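# Move the bottle-and-beaker tray onto the other bench

## Task

Transfer the tray holding bottles and beakers so it rests entirely on the second bench, with every bottle and beaker still standing upright inside it at the finish. The task fails if any bottle or beaker leans halfway over or reaches the floor, or if a glass beaker drops more than a few centimetres or is struck hard. Finish with the grippers released and the robot moved away; the tray must stay put without the robot holding it, and the robot itself must not topple or end up tilted.

## Robot and tools

Robot: a wheeled base with a vertical column, a tilting head, and two six-joint arms (left and right), each ending in a two-finger gripper. Folded, as at the start, it measures 0.73 m long, 0.62 m wide, 1.88 m tall; its front sits 0.40 m ahead of the column. The base drives forward or back and turns in place; it cannot slide sideways.

Frames: the base frame has its origin on the floor under the column, midway between the drive wheels, with x forward, y to the left, z up. Hand positions (left_hand, right_hand) are reported in it: the point where the fingers meet, the tips extending 8 mm further. The hand's z axis runs along the fingers, its y axis across the opening. The odometry frame is the base frame as it was when the scene began.

execute_actions: arguments are "actions" (a list holding either one action or nothing; empty just reports state and images) and "cameras" (names from cam_head_left, cam_head_right, cam_left_wrist, cam_right_wrist, nav_camera, all; omitted, null or ["all"] gives every camera, [] gives none). An action may contain:
- "base": exactly one key. translate_m is a relative drive in metres, -3 to 3, positive forward. rotate_rad is a relative turn in radians, -3.2 to 3.2, positive counter-clockwise seen from above. Both count from where the base last reported itself.
- "joints": a single object of absolute targets keyed by joint name, covering both arms and head. Units and ranges: head_tilt_rad -0.61 to 1.308 (positive tilts down); joint1 -2.879 to 2.879; joint2 0 to 3.141; joint3 0 to 3.019; joint4 -1.692 to 1.57; joint5 -1.57 to 1.57 (positive swings the hand to the robot's right); joint6 -2.094 to 2.094 (roll); gripper_m 0 to 0.093 metres of fingertip gap. Names are left_joint1_rad…left_joint6_rad, left_gripper_m, and the same with right_. Joints left out may keep driving toward earlier targets.
- "speeds": optional caps for this action only, translate_m 0.05 to 0.8 m/s, rotate_rad 0.1 to 1 rad/s (defaults are the maxima). Arms ignore it. A base move needing over 8.667 s is refused; no action runs beyond 15 s. Any bad key or value rejects the whole call with no motion. If a result reports a stop, the remaining motion calls in that same reply are skipped.

wait: "seconds" 0 to 10; commands nothing and returns state and images. zoom_image: "camera" plus "region" [x0, y0, x1, y1] in pixels of that camera's latest image (origin top-left, at most 504 by 504). finished_scene: "scene" integer; irreversible, and the goal must already hold.

Arm geometry (approximate): with left_joint1_rad -1.57 or right_joint1_rad 1.57 and joints 5, 6 at 0, the arm works in a forward vertical plane 0.23 m beside the column. Let a = j2 - 0.35, b = 1.05 + j2 - j3, c = b - j4 (c = 1.57 means fingers straight down). Hand distance ahead = 0.12 + 0.39 sin a + 0.38 cos b + 0.25 cos c; height = 1.46 + 0.39 cos a - 0.38 sin b - 0.25 sin c. Example: j2, j3, j4 = 0.93, 0.78, 0.14 gives 0.60 m ahead, 1.21 m up. Real hands tend to sit up to 5 cm lower and nearer the column (about 12 cm with heavy or far loads); trust the reported hand position (1-3 cm accurate). Reach is roughly 1 m from the shoulder, lowest about 0.47 m up; the floor is out of reach. Small changes under about 0.03 rad (0.08 for joints 2, 3) may not move anything. For gentle contact step about 0.05 rad per call from your last target.

Loads per arm, fingers down: 3.2 kg near 0.4 m ahead at 0.65-1.2 m height; 2 kg to 0.6 m ahead at 0.65-1.25 m; 1 kg to 0.8 m ahead at 0.9-1.2 m; 0.3 kg to 0.6 m ahead at 0.65-1.6 m. A grip holds about 2-6 kg. Overloaded or flat-fingered arms sag and report time_out or off_target.

Gripper: fingers 7 cm long; outer width is 1 cm over the reported gap at tips, 5 cm at base; body behind them 10 x 7 cm; the wrist camera sticks 11 cm out on one side. To grasp, command a gap below the object's width; off_target is then normal. A reported gap staying 0.002 m or more above target means something is held.

Result lines: base_status and joint_status give done, off_target, contact_stop (base only, wheel stalled), time_out, not_followed, or limit_stop_at_motor_heat. "joint command not followed" with a cause means a self-collision check blocked an arm; back the moved joints off by at least 0.05 rad, or move the other arm. on_its_own lists uncommanded behaviour; "held at" is a target, not a position. A blocked arm keeps pushing; to relax it, resend its reported positions (a loaded arm sinks slightly each time). motor_effort covers only the wheel motors (percent, peak in brackets). base_tilt is in degrees (forward, right). If turned_by_wheels and turned_by_imu disagree by over about 4% and at least 0.05 rad, the base slipped or collided. wheel_motors_off = 1 means wheels are unpowered. Motor temperatures are listed per arm; MOTOR HOT appears from 85 °C and at 100 °C that arm goes limp (OVER-TEMPERATURE FAULT).

Avoid: arms striking or pressing each other; long hard pushes (wheels cut out for 2 s after about 3 s of strain; back off 0.05 m after a contact_stop or a lean back of 0.5°); a bench edge 0.30-1.20 m high passing over the base and hitting the column; tilting the tray; knocking or dropping glass; overheating a loaded arm, especially with joint 5 far to one side. Objects may occasionally get nudged by outside forces.

Each tool is called after "Emit:" as name(argument=value, ...), one argument or row to a line, values as JSON.

## Session

Emit:
execute_actions(
  actions=[],
)

Scene clock: 0.00 s.
Motor temperatures (°C, as the motors report them): left_arm=[27 24 27 26 24 27] | right_arm=[25 27 26 26 24 26]
base_odometry: x=+0.000 y=+0.000 heading=+0.000 (m, m, rad; odometry frame)
turned_by_wheels: +0.000 (rad since the last result)
turned_by_imu: +0.000 (rad since the last result)
base_tilt: forward=+0.4 right=+0.4 (deg)
base_status: not commanded
joint_positions: head_tilt_rad=+0.870 left_joint1_rad=-1.583 left_joint2_rad=+0.888 left_joint3_rad=+0.429 left_joint4_rad=-0.974 left_joint5_rad=-0.024 left_joint6_rad=-0.057 left_gripper_m=+0.094 right_joint1_rad=+1.565 right_joint2_rad=+0.900 right_joint3_rad=+0.393 right_joint4_rad=-0.936 right_joint5_rad=+0.007 right_joint6_rad=-0.086 right_gripper_m=+0.094
joint_status: not commanded
wheel_motors_off: 0
motor_effort: left_wheel=+2 right_wheel=+2 (%)
left_hand: x=+0.1530 y=+0.2260 z=+1.2538 quat_wxyz=(+0.439, +0.015, -0.898, -0.020) (m; base frame)
right_hand: x=+0.1373 y=-0.2279 z=+1.2526 quat_wxyz=(+0.444, +0.037, -0.895, -0.014) (m; base frame)
pictures: cam_head_left, cam_head_right, cam_left_wrist, cam_right_wrist, nav_camera
Images, in order (width x height): cam_head_left 504x504, cam_head_right 504x504, cam_left_wrist 504x504, cam_right_wrist 504x504, nav_camera 504x504.

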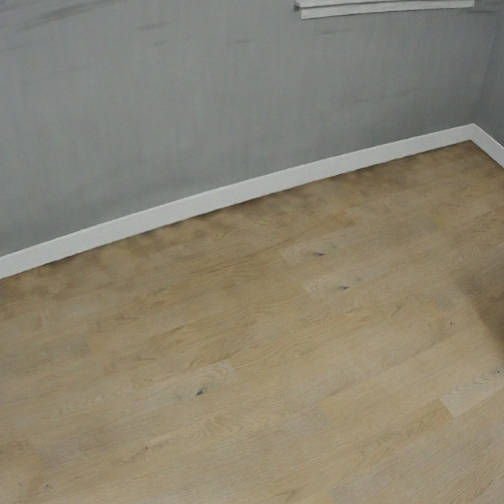

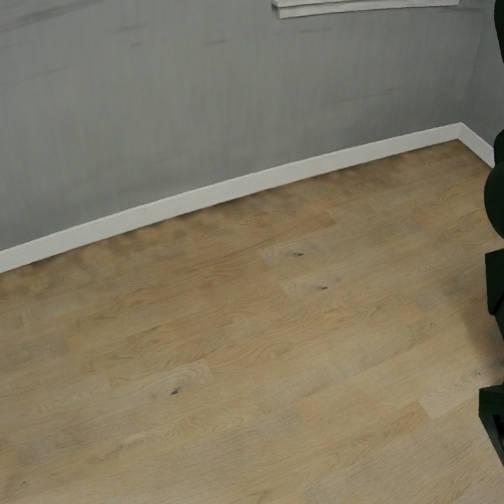

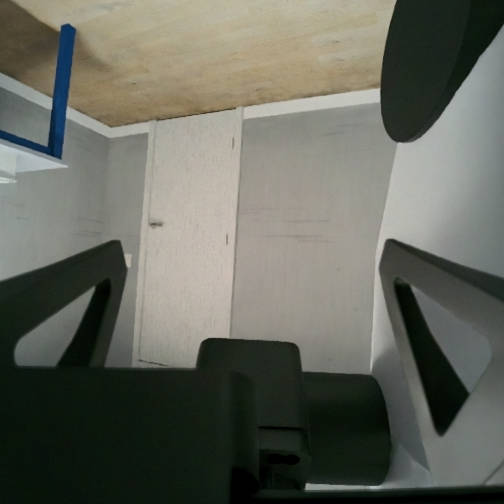

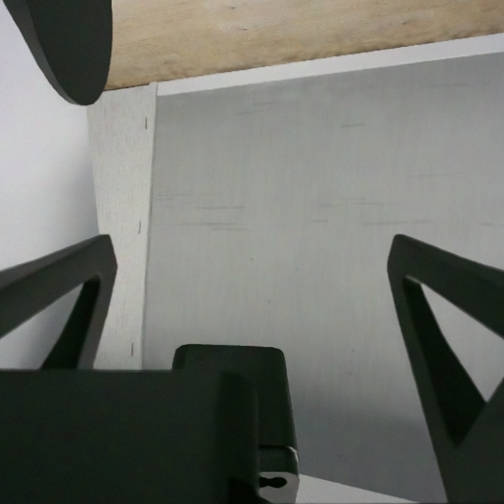

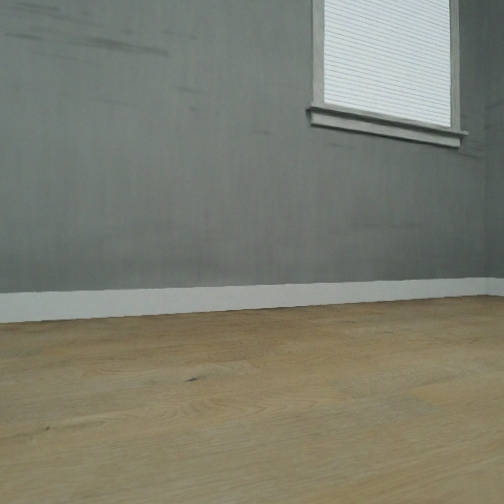

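Emit:
execute_actions(
  actions=[
    {"base":{"rotate_rad":2.0},"joints":{"head_tilt_rad":0.5}},
  ],
  cameras=["cam_head_left","nav_camera"],
)

Scene clock: 3.87 s.
Motor temperatures (°C, as the motors report them): left_arm=[27 24 27 26 24 27] | right_arm=[25 27 26 26 24 26]
base_odometry: x=+0.000 y=+0.000 heading=+1.999 (m, m, rad; odometry frame)
turned_by_wheels: +1.999 (rad since the last result)
turned_by_imu: +1.982 (rad since the last result)
base_tilt: forward=+0.4 right=+0.5 (deg)
base_status: done
joint_positions: head_tilt_rad=+0.518 left_joint1_rad=-1.583 left_joint2_rad=+0.888 left_joint3_rad=+0.429 left_joint4_rad=-0.974 left_joint5_rad=-0.024 left_joint6_rad=-0.057 left_gripper_m=+0.094 right_joint1_rad=+1.565 right_joint2_rad=+0.900 right_joint3_rad=+0.393 right_joint4_rad=-0.936 right_joint5_rad=+0.007 right_joint6_rad=-0.086 right_gripper_m=+0.094
joint_status: all done
wheel_motors_off: 0
motor_effort: left_wheel=-6(42) right_wheel=+5(43) (%)
left_hand: x=+0.1530 y=+0.2260 z=+1.2538 quat_wxyz=(+0.439, +0.015, -0.898, -0.020) (m; base frame)
right_hand: x=+0.1373 y=-0.2279 z=+1.2526 quat_wxyz=(+0.444, +0.037, -0.895, -0.014) (m; base frame)
pictures: cam_head_left, nav_camera
camera_calibration (this result's frames):
cam_head_left: T_world_to_cam=[[-0.0531617, -0.998541, 0.00949709, 0.0184906], [-0.402619, 0.01273, -0.915279, 1.41471], [0.913823, -0.0524815, -0.402708, 0.502234], [0, 0, 0, 1]] pos_world=[0.111621, 0.0268123, 1.49694]
Images, in order (width x height): cam_head_left 504x504, nav_camera 504x504.

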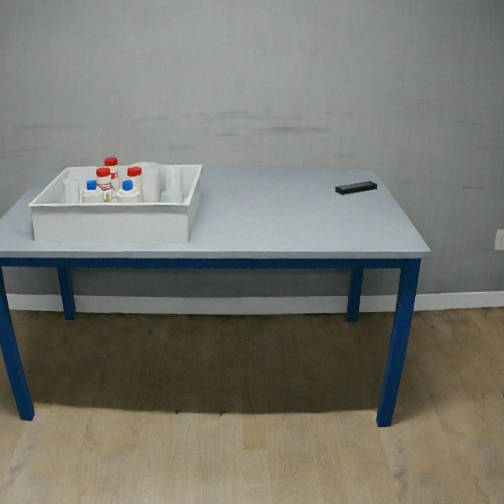

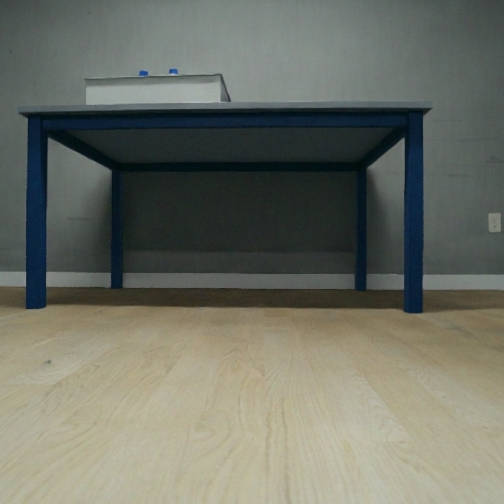

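Emit:
execute_actions(
  actions=[
    {"base":{"rotate_rad":1.1}},
  ],
  cameras=["cam_head_left","nav_camera"],
)

Emit:
execute_actions(
  actions=[
    {"base":{"rotate_rad":1.1}},
  ],
  cameras=["cam_head_left","nav_camera"],
)

Emit:
execute_actions(
  actions=[
    {"base":{"rotate_rad":1.1}},
  ],
  cameras=["cam_head_left","nav_camera"],
)

Scene clock: 7.13 s.
Motor temperatures (°C, as the motors report them): left_arm=[27 24 27 26 24 27] | right_arm=[25 27 26 26 24 26]
base_odometry: x=+0.000 y=+0.000 heading=+3.098 (m, m, rad; odometry frame)
turned_by_wheels: +1.099 (rad since the last result)
turned_by_imu: +1.091 (rad since the last result)
base_tilt: forward=+0.4 right=+0.4 (deg)
base_status: done
joint_positions: head_tilt_rad=+0.518 left_joint1_rad=-1.583 left_joint2_rad=+0.888 left_joint3_rad=+0.429 left_joint4_rad=-0.974 left_joint5_rad=-0.024 left_joint6_rad=-0.057 left_gripper_m=+0.094 right_joint1_rad=+1.565 right_joint2_rad=+0.900 right_joint3_rad=+0.394 right_joint4_rad=-0.936 right_joint5_rad=+0.007 right_joint6_rad=-0.086 right_gripper_m=+0.094
joint_status: not commanded
wheel_motors_off: 0
motor_effort: left_wheel=-6(31) right_wheel=+5(28) (%)
left_hand: x=+0.1530 y=+0.2260 z=+1.2538 quat_wxyz=(+0.439, +0.015, -0.898, -0.020) (m; base frame)
right_hand: x=+0.1375 y=-0.2279 z=+1.2526 quat_wxyz=(+0.443, +0.037, -0.895, -0.014) (m; base frame)
pictures: cam_head_left, nav_camera
camera_calibration (this result's frames):
cam_head_left: T_world_to_cam=[[-0.0531621, -0.998541, 0.00949487, 0.018494], [-0.402581, 0.01273, -0.915296, 1.41474], [0.913839, -0.0524815, -0.40267, 0.502175], [0, 0, 0, 1]] pos_world=[0.111623, 0.0268123, 1.49694]
Images, in order (width x height): cam_head_left 504x504, nav_camera 504x504.

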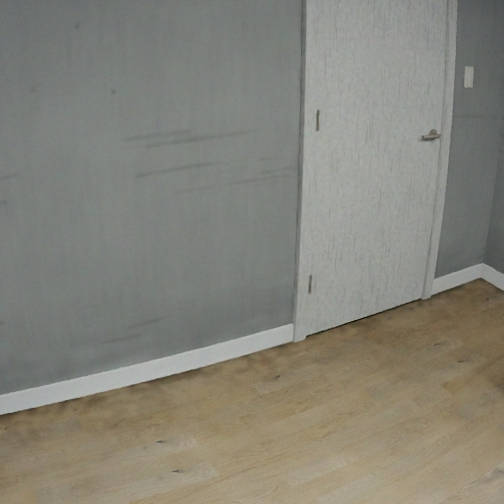

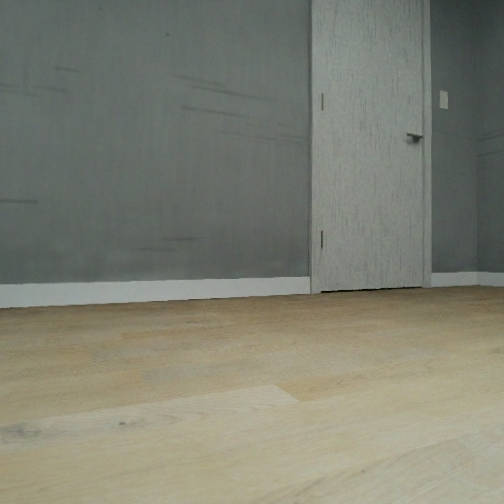

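Scene clock: 9.80 s.
Motor temperatures (°C, as the motors report them): left_arm=[27 24 27 26 24 27] | right_arm=[25 27 26 26 24 26]
base_odometry: x=+0.000 y=+0.000 heading=-2.086 (m, m, rad; odometry frame)
turned_by_wheels: +1.099 (rad since the last result)
turned_by_imu: +1.091 (rad since the last result)
base_tilt: forward=+0.4 right=+0.4 (deg)
base_status: done
joint_positions: head_tilt_rad=+0.518 left_joint1_rad=-1.583 left_joint2_rad=+0.888 left_joint3_rad=+0.429 left_joint4_rad=-0.974 left_joint5_rad=-0.024 left_joint6_rad=-0.057 left_gripper_m=+0.094 right_joint1_rad=+1.565 right_joint2_rad=+0.900 right_joint3_rad=+0.394 right_joint4_rad=-0.936 right_joint5_rad=+0.007 right_joint6_rad=-0.086 right_gripper_m=+0.094
joint_status: not commanded
wheel_motors_off: 0
motor_effort: left_wheel=-6(31) right_wheel=+5(28) (%)
left_hand: x=+0.1530 y=+0.2260 z=+1.2538 quat_wxyz=(+0.439, +0.015, -0.898, -0.020) (m; base frame)
right_hand: x=+0.1375 y=-0.2279 z=+1.2526 quat_wxyz=(+0.443, +0.037, -0.895, -0.014) (m; base frame)
pictures: cam_head_left, nav_camera
camera_calibration (this result's frames):
cam_head_left: T_world_to_cam=[[-0.0531623, -0.998541, 0.00949363, 0.018496], [-0.40256, 0.01273, -0.915305, 1.41475], [0.913849, -0.0524815, -0.402649, 0.502142], [0, 0, 0, 1]] pos_world=[0.111624, 0.0268123, 1.49694]
Images, in order (width x height): cam_head_left 504x504, nav_camera 504x504.

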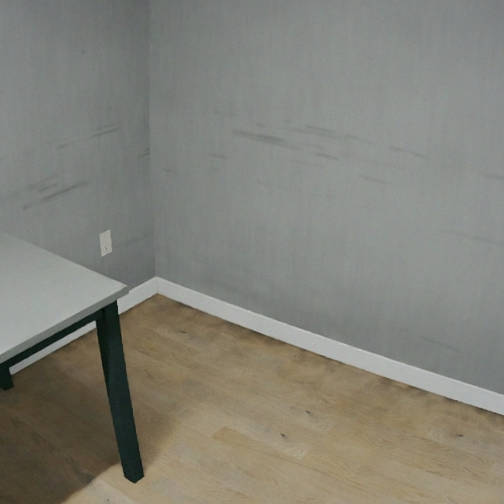

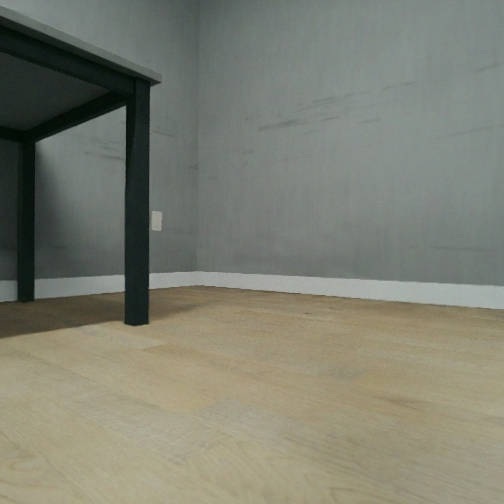

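Scene clock: 12.47 s.
Motor temperatures (°C, as the motors report them): left_arm=[27 24 27 26 24 27] | right_arm=[25 27 26 26 24 26]
base_odometry: x=+0.000 y=+0.000 heading=-0.987 (m, m, rad; odometry frame)
turned_by_wheels: +1.099 (rad since the last result)
turned_by_imu: +1.091 (rad since the last result)
base_tilt: forward=+0.4 right=+0.4 (deg)
base_status: done
joint_positions: head_tilt_rad=+0.518 left_joint1_rad=-1.583 left_joint2_rad=+0.888 left_joint3_rad=+0.429 left_joint4_rad=-0.974 left_joint5_rad=-0.024 left_joint6_rad=-0.057 left_gripper_m=+0.094 right_joint1_rad=+1.565 right_joint2_rad=+0.900 right_joint3_rad=+0.394 right_joint4_rad=-0.936 right_joint5_rad=+0.007 right_joint6_rad=-0.086 right_gripper_m=+0.094
joint_status: not commanded
wheel_motors_off: 0
motor_effort: left_wheel=-6(31) right_wheel=+5(28) (%)
left_hand: x=+0.1530 y=+0.2260 z=+1.2538 quat_wxyz=(+0.439, +0.015, -0.898, -0.020) (m; base frame)
right_hand: x=+0.1377 y=-0.2279 z=+1.2525 quat_wxyz=(+0.443, +0.037, -0.896, -0.014) (m; base frame)
pictures: cam_head_left, nav_camera
camera_calibration (this result's frames):
cam_head_left: T_world_to_cam=[[-0.0531625, -0.998541, 0.00949274, 0.0184973], [-0.402544, 0.01273, -0.915312, 1.41476], [0.913856, -0.0524815, -0.402634, 0.502118], [0, 0, 0, 1]] pos_world=[0.111624, 0.0268123, 1.49694]
Images, in order (width x height): cam_head_left 504x504, nav_camera 504x504.

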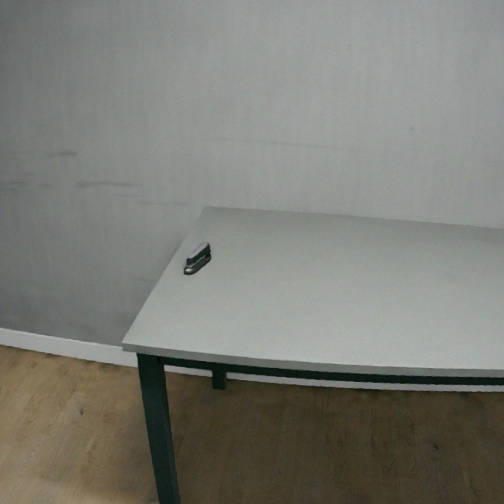

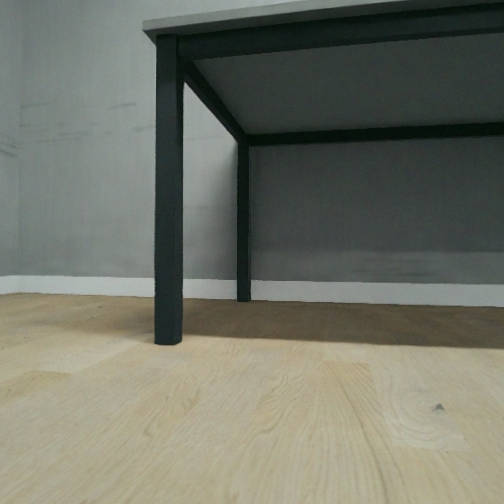

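Emit:
execute_actions(
  actions=[
    {"base":{"rotate_rad":-2.825}},
  ],
  cameras=[],
)

Emit:
execute_actions(
  actions=[
    {"base":{"translate_m":0.93},"joints":{"left_joint2_rad":1.1,"left_joint3_rad":1.3,"left_joint4_rad":-0.72,"right_joint2_rad":1.1,"right_joint3_rad":1.3,"right_joint4_rad":-0.72,"left_joint1_rad":-1.57,"right_joint1_rad":1.57,"left_joint6_rad":0,"right_joint6_rad":0,"head_tilt_rad":0.75}},
  ],
  cameras=[],
)

Emit:
execute_actions(
  actions=[
    {"base":{"rotate_rad":-0.54}},
  ],
)

Scene clock: 18.57 s.
Motor temperatures (°C, as the motors report them): left_arm=[27 25 27 26 24 27] | right_arm=[25 27 26 26 24 26]
base_odometry: x=+0.000 y=+0.000 heading=+2.472 (m, m, rad; odometry frame)
turned_by_wheels: -2.824 (rad since the last result)
turned_by_imu: -2.804 (rad since the last result)
base_tilt: forward=+0.4 right=+0.4 (deg)
base_status: done
joint_positions: head_tilt_rad=+0.518 left_joint1_rad=-1.583 left_joint2_rad=+0.888 left_joint3_rad=+0.429 left_joint4_rad=-0.974 left_joint5_rad=-0.024 left_joint6_rad=-0.057 left_gripper_m=+0.094 right_joint1_rad=+1.565 right_joint2_rad=+0.900 right_joint3_rad=+0.394 right_joint4_rad=-0.936 right_joint5_rad=+0.007 right_joint6_rad=-0.086 right_gripper_m=+0.094
joint_status: not commanded
wheel_motors_off: 0
motor_effort: left_wheel=+6(40) right_wheel=-4(25) (%)
left_hand: x=+0.1530 y=+0.2260 z=+1.2538 quat_wxyz=(+0.439, +0.015, -0.898, -0.020) (m; base frame)
right_hand: x=+0.1377 y=-0.2279 z=+1.2525 quat_wxyz=(+0.443, +0.037, -0.896, -0.014) (m; base frame)
pictures: none
No camera images: the call's "cameras" was empty. Leave "cameras" out to get every camera's image.

Scene clock: 21.77 s.
Motor temperatures (°C, as the motors report them): left_arm=[27 25 28 26 24 27] | right_arm=[25 28 26 26 24 26]
base_odometry: x=-0.729 y=+0.577 heading=+2.472 (m, m, rad; odometry frame)
turned_by_wheels: +0.000 (rad since the last result)
turned_by_imu: -0.002 (rad since the last result)
base_tilt: forward=+0.4 right=+0.4 (deg)
base_status: done
joint_positions: head_tilt_rad=+0.753 left_joint1_rad=-1.578 left_joint2_rad=+1.099 left_joint3_rad=+1.267 left_joint4_rad=-0.721 left_joint5_rad=-0.024 left_joint6_rad=-0.012 left_gripper_m=+0.094 right_joint1_rad=+1.565 right_joint2_rad=+1.105 right_joint3_rad=+1.279 right_joint4_rad=-0.730 right_joint5_rad=+0.007 right_joint6_rad=-0.008 right_gripper_m=+0.094
joint_status: all done
wheel_motors_off: 0
motor_effort: left_wheel=+0(67) right_wheel=+0(45) (%)
left_hand: x=+0.6235 y=+0.2251 z=+1.1973 quat_wxyz=(+0.014, +0.004, -1.000, -0.009) (m; base frame)
right_hand: x=+0.6262 y=-0.2296 z=+1.1972 quat_wxyz=(+0.016, +0.002, -1.000, +0.006) (m; base frame)
pictures: none
No camera images: the call's "cameras" was empty. Leave "cameras" out to get every camera's image.

Scene clock: 23.77 s.
Motor temperatures (°C, as the motors report them): left_arm=[27 26 28 26 24 27] | right_arm=[25 28 27 26 24 26]
base_odometry: x=-0.729 y=+0.577 heading=+1.933 (m, m, rad; odometry frame)
turned_by_wheels: -0.539 (rad since the last result)
turned_by_imu: -0.533 (rad since the last result)
base_tilt: forward=+0.4 right=+0.5 (deg)
base_status: done
joint_positions: head_tilt_rad=+0.753 left_joint1_rad=-1.573 left_joint2_rad=+1.099 left_joint3_rad=+1.267 left_joint4_rad=-0.721 left_joint5_rad=-0.024 left_joint6_rad=-0.012 left_gripper_m=+0.094 right_joint1_rad=+1.568 right_joint2_rad=+1.105 right_joint3_rad=+1.279 right_joint4_rad=-0.730 right_joint5_rad=+0.007 right_joint6_rad=-0.008 right_gripper_m=+0.094
joint_status: not commanded
wheel_motors_off: 0
motor_effort: left_wheel=+6(50) right_wheel=-5(45) (%)
left_hand: x=+0.6235 y=+0.2274 z=+1.1973 quat_wxyz=(+0.014, +0.005, -1.000, -0.011) (m; base frame)
right_hand: x=+0.6262 y=-0.2279 z=+1.1971 quat_wxyz=(+0.016, +0.003, -1.000, +0.005) (m; base frame)
pictures: cam_head_left, cam_head_right, cam_left_wrist, cam_right_wrist, nav_camera
camera_calibration (this result's frames):
cam_head_left: T_world_to_cam=[[-0.0494964, -0.998541, 0.0215978, -0.000327787], [-0.604403, 0.01273, -0.796577, 1.242], [0.79514, -0.0524815, -0.604151, 0.81839], [0, 0, 0, 1]] pos_world=[0.099919, 0.0268123, 1.48379]
cam_head_right: T_world_to_cam=[[-0.0463491, -0.998536, 0.0278778, -0.0781488], [-0.616936, 0.00666474, -0.786985, 1.22369], [0.785647, -0.0536749, -0.616342, 0.835121], [0, 0, 0, 1]] pos_world=[0.0952077, -0.041365, 1.47993]
cam_left_wrist: T_world_to_cam=[[-0.00337333, -0.99937, -0.0353184, 0.274335], [-0.796155, -0.0186868, 0.604804, -0.215554], [-0.605083, 0.0301592, -0.795591, 1.45093], [0, 0, 0, 1]] pos_world=[0.707244, 0.226376, 1.2944]
cam_right_wrist: T_world_to_cam=[[0.00570046, -0.999962, -0.00657728, -0.218629], [-0.789681, -0.00853675, 0.613458, -0.235881], [-0.613491, 0.00169696, -0.7897, 1.45518], [0, 0, 0, 1]] pos_world=[0.707714, -0.223103, 1.29242]
Images, in order (width x height): cam_head_left 504x504, cam_head_right 504x504, cam_left_wrist 504x504, cam_right_wrist 504x504, nav_camera 504x504.

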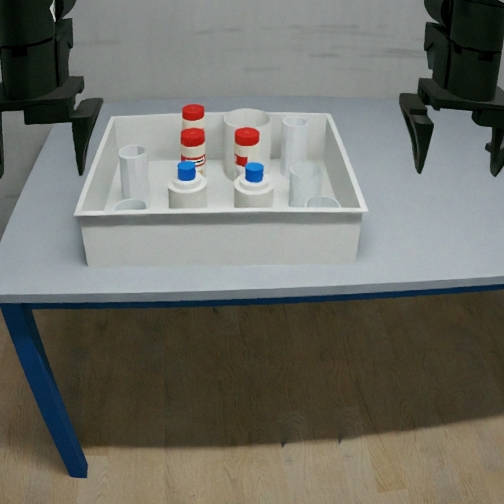

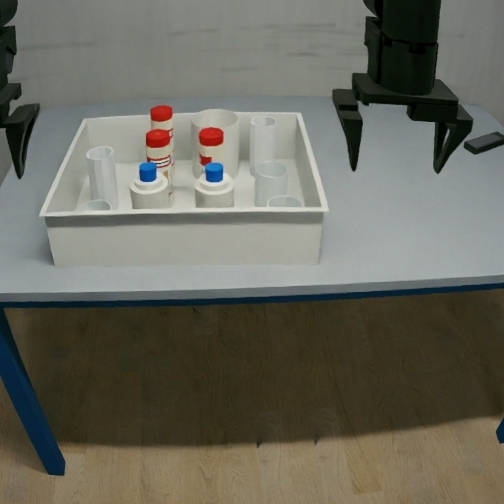

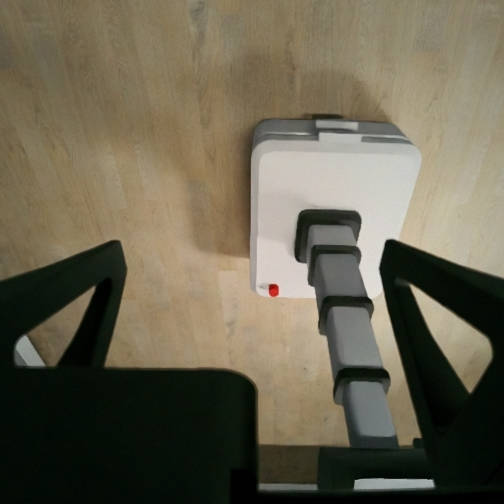

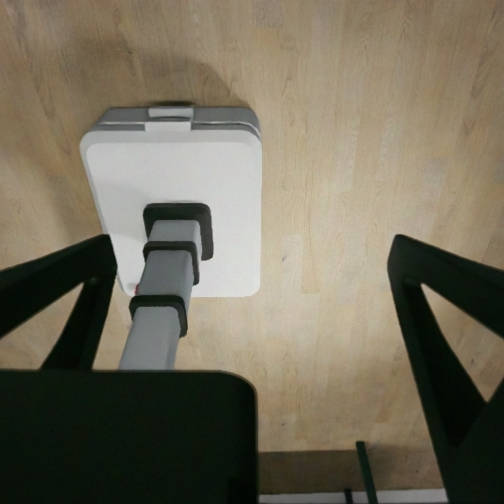

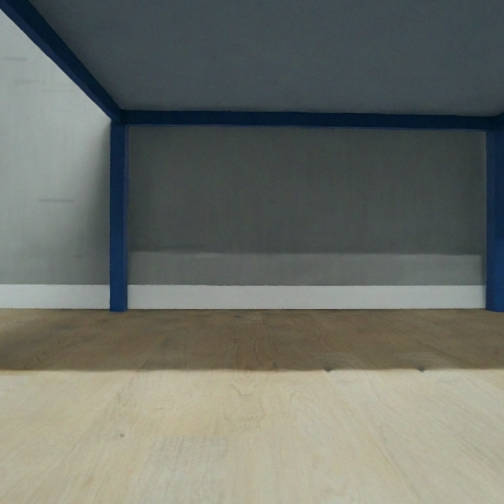

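Emit:
execute_actions(
  actions=[
    {"base":{"translate_m":0.69},"speeds":{"translate_m":0.4},"joints":{"left_joint1_rad":-1.47,"right_joint1_rad":1.52,"head_tilt_rad":1.0}},
  ],
  cameras=[],
)

Emit:
execute_actions(
  actions=[
    {"joints":{"left_joint2_rad":1.45,"left_joint3_rad":1.2,"left_joint4_rad":-0.27,"right_joint2_rad":1.45,"right_joint3_rad":1.2,"right_joint4_rad":-0.27}},
  ],
)

Scene clock: 30.17 s.
Motor temperatures (°C, as the motors report them): left_arm=[27 27 29 26 24 27] | right_arm=[25 29 28 26 24 26]
base_odometry: x=-0.973 y=+1.223 heading=+1.933 (m, m, rad; odometry frame)
turned_by_wheels: +0.000 (rad since the last result)
turned_by_imu: -0.003 (rad since the last result)
base_tilt: forward=+0.4 right=+0.4 (deg)
base_status: done
joint_positions: head_tilt_rad=+1.001 left_joint1_rad=-1.461 left_joint2_rad=+1.099 left_joint3_rad=+1.267 left_joint4_rad=-0.721 left_joint5_rad=-0.025 left_joint6_rad=-0.012 left_gripper_m=+0.094 right_joint1_rad=+1.516 right_joint2_rad=+1.105 right_joint3_rad=+1.281 right_joint4_rad=-0.730 right_joint5_rad=+0.007 right_joint6_rad=-0.008 right_gripper_m=+0.094
joint_status: all done
wheel_motors_off: 0
motor_effort: left_wheel=+0(66) right_wheel=+1(48) (%)
left_hand: x=+0.6220 y=+0.2830 z=+1.2003 quat_wxyz=(+0.014, +0.034, -0.998, -0.059) (m; base frame)
right_hand: x=+0.6266 y=-0.2539 z=+1.1982 quat_wxyz=(+0.015, -0.010, -0.999, +0.027) (m; base frame)
pictures: none
No camera images: the call's "cameras" was empty. Leave "cameras" out to get every camera's image.

Scene clock: 31.47 s.
Motor temperatures (°C, as the motors report them): left_arm=[27 27 29 26 24 27] | right_arm=[25 29 28 26 24 26]
base_odometry: x=-0.973 y=+1.223 heading=+1.933 (m, m, rad; odometry frame)
turned_by_wheels: +0.000 (rad since the last result)
turned_by_imu: +0.000 (rad since the last result)
base_tilt: forward=+0.5 right=+0.4 (deg)
base_status: not commanded
joint_positions: head_tilt_rad=+1.001 left_joint1_rad=-1.461 left_joint2_rad=+1.458 left_joint3_rad=+1.191 left_joint4_rad=-0.278 left_joint5_rad=-0.025 left_joint6_rad=-0.012 left_gripper_m=+0.094 right_joint1_rad=+1.516 right_joint2_rad=+1.464 right_joint3_rad=+1.190 right_joint4_rad=-0.287 right_joint5_rad=+0.007 right_joint6_rad=-0.008 right_gripper_m=+0.094
joint_status: all done
wheel_motors_off: 0
motor_effort: left_wheel=-1(2) right_wheel=+1(2) (%)
left_hand: x=+0.5581 y=+0.2972 z=+1.0149 quat_wxyz=(+0.011, +0.034, -0.998, -0.059) (m; base frame)
right_hand: x=+0.5542 y=-0.2608 z=+1.0096 quat_wxyz=(+0.019, -0.010, -0.999, +0.027) (m; base frame)
pictures: cam_head_left, cam_head_right, cam_left_wrist, cam_right_wrist, nav_camera
camera_calibration (this result's frames):
cam_head_left: T_world_to_cam=[[-0.0426923, -0.998541, 0.0330716, -0.0183375], [-0.781222, 0.01273, -0.624123, 0.985265], [0.622792, -0.0524815, -0.780626, 1.09878], [0, 0, 0, 1]] pos_world=[0.0846177, 0.0268123, 1.47327]
cam_head_right: T_world_to_cam=[[-0.0381017, -0.998536, 0.0383885, -0.0947476], [-0.791022, 0.00666474, -0.611752, 0.962538], [0.610601, -0.0536749, -0.790118, 1.11149], [0, 0, 0, 1]] pos_world=[0.0791033, -0.041365, 1.47068]
cam_left_wrist: T_world_to_cam=[[0.0526969, -0.989742, -0.132794, 0.402189], [-0.796332, -0.121888, 0.592451, -0.112691], [-0.60256, 0.0745276, -0.794586, 1.24852], [0, 0, 0, 1]] pos_world=[0.641375, 0.291279, 1.11223]
cam_right_wrist: T_world_to_cam=[[-0.0204768, -0.999044, 0.0386287, -0.283294], [-0.785512, 0.0399784, 0.617554, -0.171816], [-0.618508, -0.0176978, -0.785579, 1.25646], [0, 0, 0, 1]] pos_world=[0.636367, -0.253918, 1.1041]
Images, in order (width x height): cam_head_left 504x504, cam_head_right 504x504, cam_left_wrist 504x504, cam_right_wrist 504x504, nav_camera 504x504.

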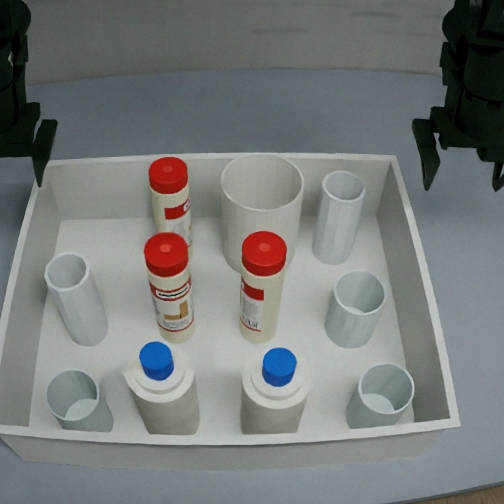

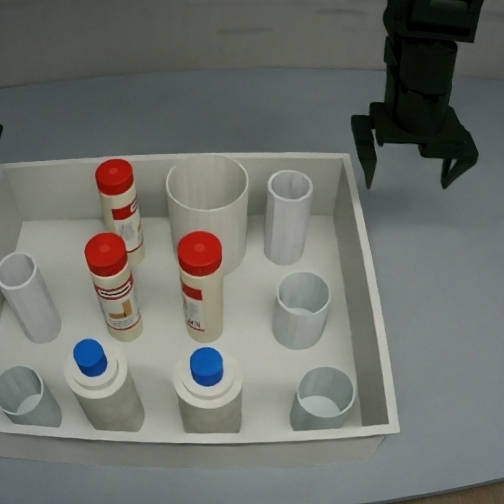

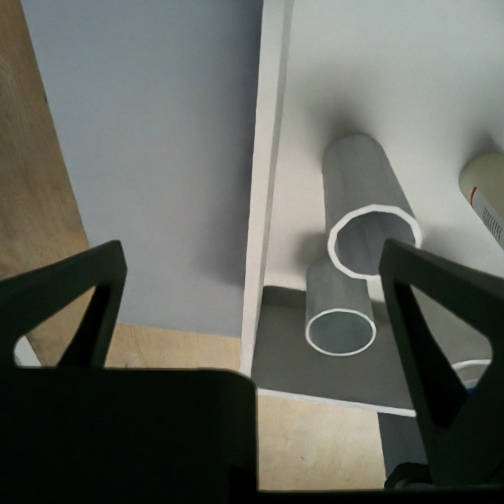

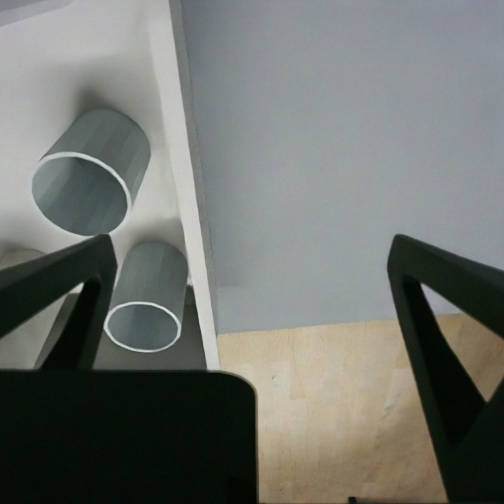

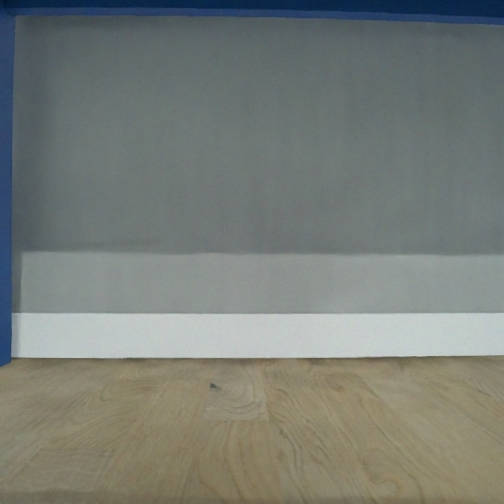

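Emit:
execute_actions(
  actions=[
    {"joints":{"left_joint2_rad":1.65,"left_joint3_rad":1.34,"left_joint4_rad":-0.21,"right_joint2_rad":1.65,"right_joint3_rad":1.34,"right_joint4_rad":-0.21,"right_joint1_rad":1.585,"left_gripper_m":0.045,"right_gripper_m":0.045}},
  ],
  cameras=["cam_head_left","cam_left_wrist","cam_right_wrist"],
)

Scene clock: 34.33 s.
Motor temperatures (°C, as the motors report them): left_arm=[27 27 29 26 24 27] | right_arm=[25 29 27 26 24 26]
base_odometry: x=-0.973 y=+1.223 heading=+1.933 (m, m, rad; odometry frame)
turned_by_wheels: +0.000 (rad since the last result)
turned_by_imu: -0.001 (rad since the last result)
base_tilt: forward=+0.4 right=+0.4 (deg)
base_status: not commanded
joint_positions: head_tilt_rad=+1.001 left_joint1_rad=-1.461 left_joint2_rad=+1.658 left_joint3_rad=+1.341 left_joint4_rad=-0.210 left_joint5_rad=-0.025 left_joint6_rad=-0.012 left_gripper_m=+0.045 right_joint1_rad=+1.591 right_joint2_rad=+1.653 right_joint3_rad=+1.331 right_joint4_rad=-0.217 right_joint5_rad=+0.007 right_joint6_rad=-0.008 right_gripper_m=+0.045
joint_status: all done
wheel_motors_off: 0
motor_effort: left_wheel=+0(2) right_wheel=+2(4) (%)
left_hand: x=+0.5708 y=+0.3051 z=+0.9389 quat_wxyz=(+0.002, +0.034, -0.998, -0.060) (m; base frame)
right_hand: x=+0.5682 y=-0.2126 z=+0.9367 quat_wxyz=(+0.007, +0.009, -1.000, -0.005) (m; base frame)
pictures: cam_head_left, cam_left_wrist, cam_right_wrist
camera_calibration (this result's frames):
cam_head_left: T_world_to_cam=[[-0.0426923, -0.998541, 0.0330716, -0.0183376], [-0.781222, 0.01273, -0.624123, 0.985265], [0.622792, -0.0524815, -0.780626, 1.09878], [0, 0, 0, 1]] pos_world=[0.0846177, 0.0268123, 1.47327]
cam_left_wrist: T_world_to_cam=[[0.0533965, -0.989701, -0.13282, 0.398906], [-0.807192, -0.121083, 0.577737, -0.0368872], [-0.587869, 0.0763621, -0.805344, 1.19635], [0, 0, 0, 1]] pos_world=[0.652222, 0.298976, 1.03777]
cam_right_wrist: T_world_to_cam=[[0.0172931, -0.999515, -0.0258961, -0.19307], [-0.79965, -0.0293738, 0.599747, -0.107716], [-0.600217, 0.0103363, -0.79977, 1.2176], [0, 0, 0, 1]] pos_world=[0.64803, -0.208726, 1.03341]
Images, in order (width x height): cam_head_left 504x504, cam_left_wrist 504x504, cam_right_wrist 504x504.

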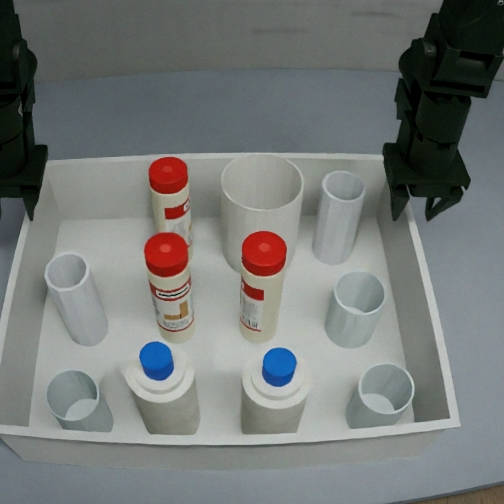

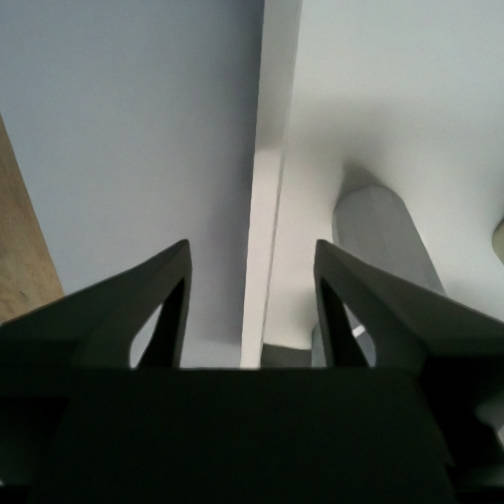

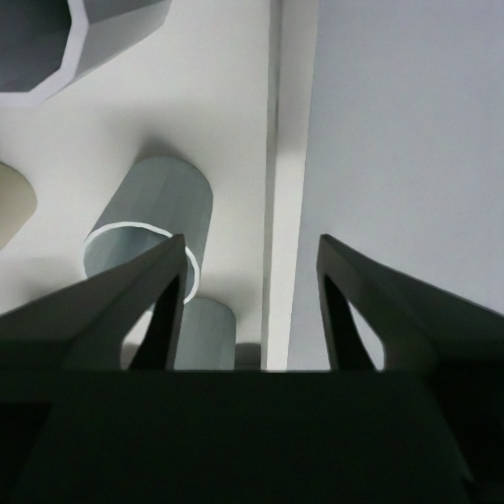

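Emit:
execute_actions(
  actions=[
    {"joints":{"left_joint5_rad":0.07,"left_joint1_rad":-1.43,"left_joint6_rad":0.06}},
  ],
  cameras=[],
)

Emit:
execute_actions(
  actions=[
    {"joints":{"left_joint2_rad":1.77,"left_joint3_rad":1.42,"left_joint4_rad":-0.17,"right_joint2_rad":1.77,"right_joint3_rad":1.42,"right_joint4_rad":-0.17}},
  ],
  cameras=["cam_head_left","cam_left_wrist","cam_right_wrist"],
)

Scene clock: 35.63 s.
Motor temperatures (°C, as the motors report them): left_arm=[27 27 29 26 24 27] | right_arm=[25 29 27 26 24 26]
base_odometry: x=-0.973 y=+1.223 heading=+1.933 (m, m, rad; odometry frame)
turned_by_wheels: +0.000 (rad since the last result)
turned_by_imu: +0.000 (rad since the last result)
base_tilt: forward=+0.5 right=+0.4 (deg)
base_status: not commanded
joint_positions: head_tilt_rad=+1.001 left_joint1_rad=-1.434 left_joint2_rad=+1.658 left_joint3_rad=+1.341 left_joint4_rad=-0.210 left_joint5_rad=+0.068 left_joint6_rad=+0.046 left_gripper_m=+0.045 right_joint1_rad=+1.591 right_joint2_rad=+1.653 right_joint3_rad=+1.331 right_joint4_rad=-0.217 right_joint5_rad=+0.007 right_joint6_rad=-0.008 right_gripper_m=+0.045
joint_status: all done
wheel_motors_off: 0
motor_effort: left_wheel=+0(0) right_wheel=+1(1) (%)
left_hand: x=+0.5706 y=+0.3081 z=+0.9395 quat_wxyz=(+0.001, +0.012, -1.000, -0.025) (m; base frame)
right_hand: x=+0.5682 y=-0.2126 z=+0.9367 quat_wxyz=(+0.007, +0.009, -1.000, -0.005) (m; base frame)
pictures: none
No camera images: the call's "cameras" was empty. Leave "cameras" out to get every camera's image.

Scene clock: 36.67 s.
Motor temperatures (°C, as the motors report them): left_arm=[27 28 29 26 24 27] | right_arm=[25 30 27 26 24 26]
base_odometry: x=-0.973 y=+1.223 heading=+1.933 (m, m, rad; odometry frame)
turned_by_wheels: +0.000 (rad since the last result)
turned_by_imu: +0.000 (rad since the last result)
base_tilt: forward=+0.5 right=+0.4 (deg)
base_status: not commanded
joint_positions: head_tilt_rad=+1.001 left_joint1_rad=-1.434 left_joint2_rad=+1.771 left_joint3_rad=+1.422 left_joint4_rad=-0.172 left_joint5_rad=+0.068 left_joint6_rad=+0.046 left_gripper_m=+0.045 right_joint1_rad=+1.591 right_joint2_rad=+1.763 right_joint3_rad=+1.415 right_joint4_rad=-0.179 right_joint5_rad=+0.007 right_joint6_rad=-0.008 right_gripper_m=+0.045
joint_status: all done
wheel_motors_off: 0
motor_effort: left_wheel=+0(2) right_wheel=+1(2) (%)
left_hand: x=+0.5688 y=+0.3133 z=+0.8948 quat_wxyz=(-0.002, +0.011, -1.000, -0.025) (m; base frame)
right_hand: x=+0.5693 y=-0.2118 z=+0.8931 quat_wxyz=(+0.002, +0.009, -1.000, -0.005) (m; base frame)
pictures: cam_head_left, cam_left_wrist, cam_right_wrist
camera_calibration (this result's frames):
cam_head_left: T_world_to_cam=[[-0.0426923, -0.998541, 0.0330716, -0.0183376], [-0.781222, 0.01273, -0.624123, 0.985265], [0.622792, -0.0524815, -0.780626, 1.09878], [0, 0, 0, 1]] pos_world=[0.0846176, 0.0268123, 1.47327]
cam_left_wrist: T_world_to_cam=[[0.00916289, -0.997871, -0.0645668, 0.367908], [-0.814871, -0.0448754, 0.577902, -0.0316491], [-0.57957, 0.0473184, -0.813548, 1.17079], [0, 0, 0, 1]] pos_world=[0.649392, 0.310305, 0.994536]
cam_right_wrist: T_world_to_cam=[[0.0173772, -0.999515, -0.0258228, -0.193548], [-0.805789, -0.0292902, 0.591478, -0.0698177], [-0.591948, 0.0105295, -0.805907, 1.18415], [0, 0, 0, 1]] pos_world=[0.648062, -0.207968, 0.990616]
Images, in order (width x height): cam_head_left 504x504, cam_left_wrist 504x504, cam_right_wrist 504x504.

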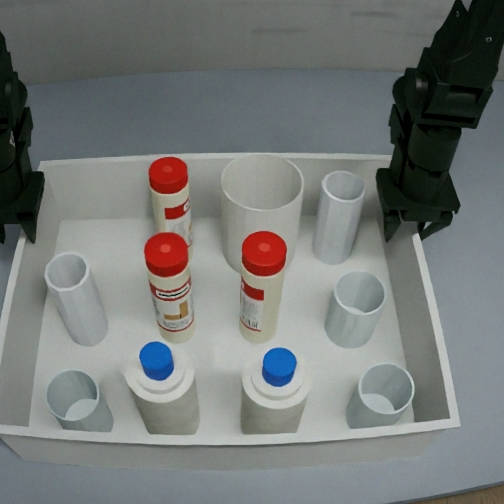

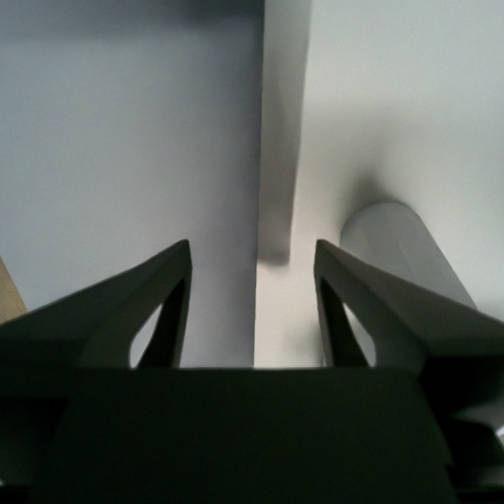

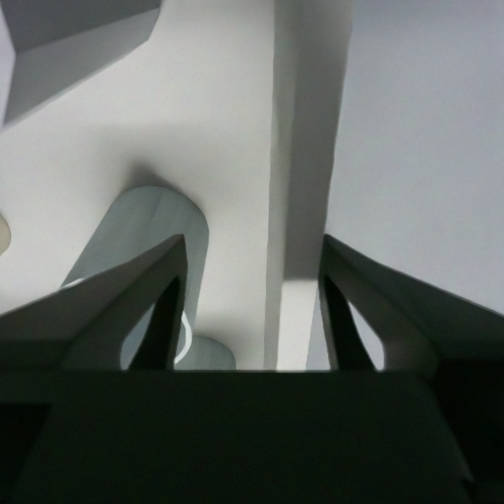

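Emit:
execute_actions(
  actions=[
    {"joints":{"right_joint1_rad":1.545}},
  ],
  cameras=["cam_right_wrist"],
)

Emit:
execute_actions(
  actions=[
    {"joints":{"left_joint2_rad":1.88,"left_joint3_rad":1.48,"left_joint4_rad":-0.12,"right_joint2_rad":1.88,"right_joint3_rad":1.48,"right_joint4_rad":-0.12}},
  ],
  cameras=["cam_head_left","cam_left_wrist","cam_right_wrist"],
)

Scene clock: 37.77 s.
Motor temperatures (°C, as the motors report them): left_arm=[27 28 29 26 24 27] | right_arm=[25 30 27 26 24 26]
base_odometry: x=-0.973 y=+1.223 heading=+1.933 (m, m, rad; odometry frame)
turned_by_wheels: +0.000 (rad since the last result)
turned_by_imu: +0.000 (rad since the last result)
base_tilt: forward=+0.4 right=+0.4 (deg)
base_status: not commanded
joint_positions: head_tilt_rad=+1.001 left_joint1_rad=-1.434 left_joint2_rad=+1.771 left_joint3_rad=+1.422 left_joint4_rad=-0.172 left_joint5_rad=+0.068 left_joint6_rad=+0.046 left_gripper_m=+0.045 right_joint1_rad=+1.545 right_joint2_rad=+1.763 right_joint3_rad=+1.415 right_joint4_rad=-0.179 right_joint5_rad=+0.001 right_joint6_rad=-0.008 right_gripper_m=+0.045
joint_status: all done
wheel_motors_off: 0
motor_effort: left_wheel=+0(0) right_wheel=+1(2) (%)
left_hand: x=+0.5688 y=+0.3133 z=+0.8948 quat_wxyz=(-0.002, +0.011, -1.000, -0.025) (m; base frame)
right_hand: x=+0.5692 y=-0.2442 z=+0.8932 quat_wxyz=(+0.002, -0.003, -1.000, +0.011) (m; base frame)
pictures: cam_right_wrist
camera_calibration (this result's frames):
cam_right_wrist: T_world_to_cam=[[-0.00553889, -0.999958, 0.00733199, -0.242617], [-0.806028, 0.00880403, 0.591811, -0.0617459], [-0.591851, -0.00263182, -0.806043, 1.1814], [0, 0, 0, 1]] pos_world=[0.648098, -0.238954, 0.990578]
Images, in order (width x height): cam_right_wrist 504x504.

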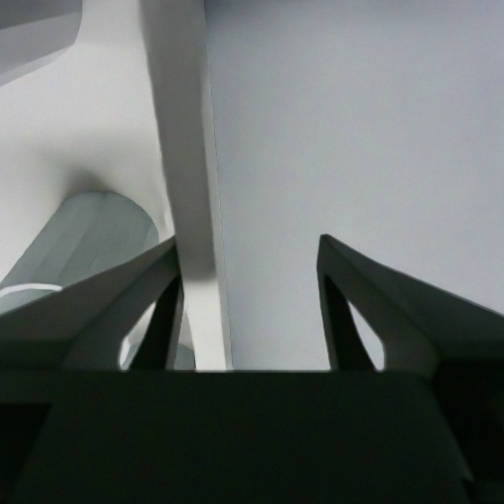

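Scene clock: 38.63 s.
Motor temperatures (°C, as the motors report them): left_arm=[27 28 29 26 24 27] | right_arm=[25 30 27 26 24 26]
base_odometry: x=-0.973 y=+1.223 heading=+1.933 (m, m, rad; odometry frame)
turned_by_wheels: +0.000 (rad since the last result)
turned_by_imu: +0.000 (rad since the last result)
base_tilt: forward=+0.4 right=+0.4 (deg)
base_status: not commanded
joint_positions: head_tilt_rad=+1.001 left_joint1_rad=-1.434 left_joint2_rad=+1.884 left_joint3_rad=+1.484 left_joint4_rad=-0.122 left_joint5_rad=+0.068 left_joint6_rad=+0.046 left_gripper_m=+0.045 right_joint1_rad=+1.546 right_joint2_rad=+1.871 right_joint3_rad=+1.477 right_joint4_rad=-0.131 right_joint5_rad=+0.001 right_joint6_rad=-0.008 right_gripper_m=+0.045
joint_status: all done
wheel_motors_off: 0
motor_effort: left_wheel=-1(2) right_wheel=+1(2) (%)
left_hand: x=+0.5536 y=+0.3176 z=+0.8493 quat_wxyz=(-0.002, +0.011, -1.000, -0.025) (m; base frame)
right_hand: x=+0.5569 y=-0.2448 z=+0.8493 quat_wxyz=(+0.001, -0.002, -1.000, +0.011) (m; base frame)
pictures: cam_head_left, cam_left_wrist, cam_right_wrist
camera_calibration (this result's frames):
cam_head_left: T_world_to_cam=[[-0.0426923, -0.998541, 0.0330716, -0.0183376], [-0.781222, 0.01273, -0.624123, 0.985265], [0.622792, -0.0524815, -0.780626, 1.09878], [0, 0, 0, 1]] pos_world=[0.0846177, 0.0268123, 1.47327]
cam_left_wrist: T_world_to_cam=[[0.00916205, -0.997896, -0.0641868, 0.3691], [-0.814886, -0.0446534, 0.577898, -0.0175648], [-0.579549, 0.0470102, -0.813581, 1.12485], [0, 0, 0, 1]] pos_world=[0.63421, 0.31466, 0.948998]
cam_right_wrist: T_world_to_cam=[[-0.00530298, -0.999959, 0.00740493, -0.243139], [-0.80783, 0.00864838, 0.589353, -0.04258], [-0.589392, -0.0028566, -0.807842, 1.13882], [0, 0, 0, 1]] pos_world=[0.635524, -0.239507, 0.94688]
Images, in order (width x height): cam_head_left 504x504, cam_left_wrist 504x504, cam_right_wrist 504x504.

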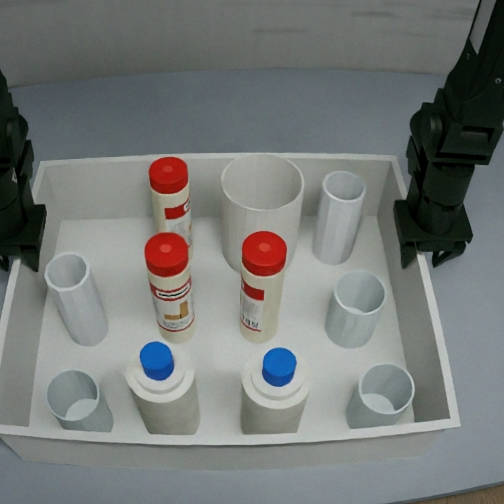

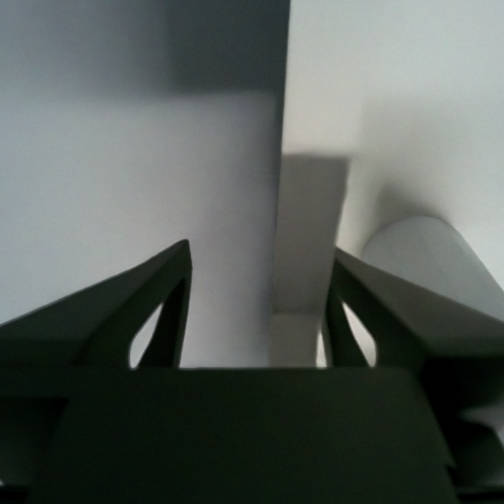

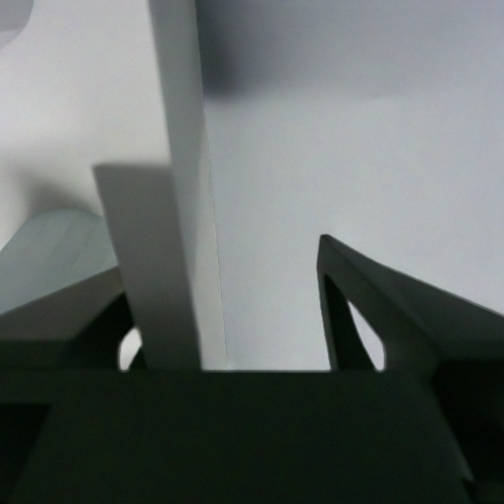

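Emit:
execute_actions(
  actions=[
    {"joints":{"right_joint1_rad":1.572,"left_joint1_rad":-1.46}},
  ],
  cameras=["cam_left_wrist","cam_right_wrist"],
)

Scene clock: 40.57 s.
Motor temperatures (°C, as the motors report them): left_arm=[27 28 29 26 24 27] | right_arm=[25 30 27 26 24 26]
base_odometry: x=-0.973 y=+1.223 heading=+1.933 (m, m, rad; odometry frame)
turned_by_wheels: +0.000 (rad since the last result)
turned_by_imu: -0.001 (rad since the last result)
base_tilt: forward=+0.4 right=+0.4 (deg)
base_status: not commanded
joint_positions: head_tilt_rad=+1.001 left_joint1_rad=-1.455 left_joint2_rad=+1.884 left_joint3_rad=+1.484 left_joint4_rad=-0.122 left_joint5_rad=+0.068 left_joint6_rad=+0.046 left_gripper_m=+0.045 right_joint1_rad=+1.572 right_joint2_rad=+1.871 right_joint3_rad=+1.477 right_joint4_rad=-0.131 right_joint5_rad=+0.006 right_joint6_rad=-0.008 right_gripper_m=+0.045
joint_status: all done
wheel_motors_off: 0
motor_effort: left_wheel=-1(0) right_wheel=+2(1) (%)
left_hand: x=+0.5545 y=+0.3019 z=+0.8478 quat_wxyz=(-0.002, +0.006, -1.000, -0.016) (m; base frame)
right_hand: x=+0.5570 y=-0.2254 z=+0.8490 quat_wxyz=(+0.001, +0.004, -1.000, +0.002) (m; base frame)
pictures: cam_left_wrist, cam_right_wrist
camera_calibration (this result's frames):
cam_left_wrist: T_world_to_cam=[[-0.00112178, -0.998923, -0.0463747, 0.344216], [-0.81525, -0.0259424, 0.578528, -0.0226626], [-0.579108, 0.0384559, -0.814343, 1.12785], [0, 0, 0, 1]] pos_world=[0.635057, 0.299885, 0.94753]
cam_right_wrist: T_world_to_cam=[[0.00786434, -0.999906, -0.0111938, -0.215274], [-0.807787, -0.0129508, 0.589333, -0.0473894], [-0.589422, 0.00440751, -0.807813, 1.1404], [0, 0, 0, 1]] pos_world=[0.63559, -0.220894, 0.946749]
Images, in order (width x height): cam_left_wrist 504x504, cam_right_wrist 504x504.

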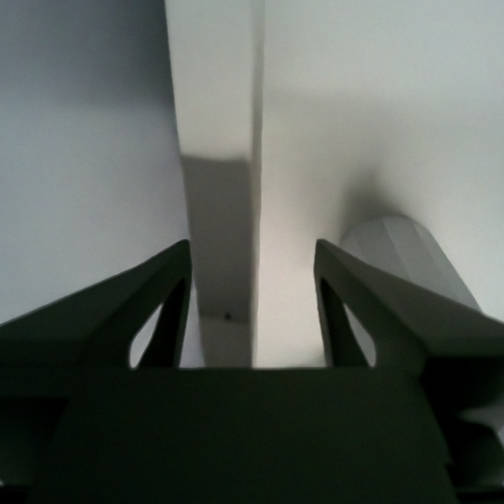

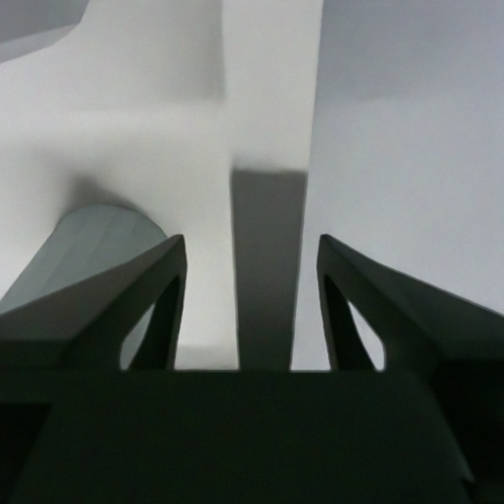

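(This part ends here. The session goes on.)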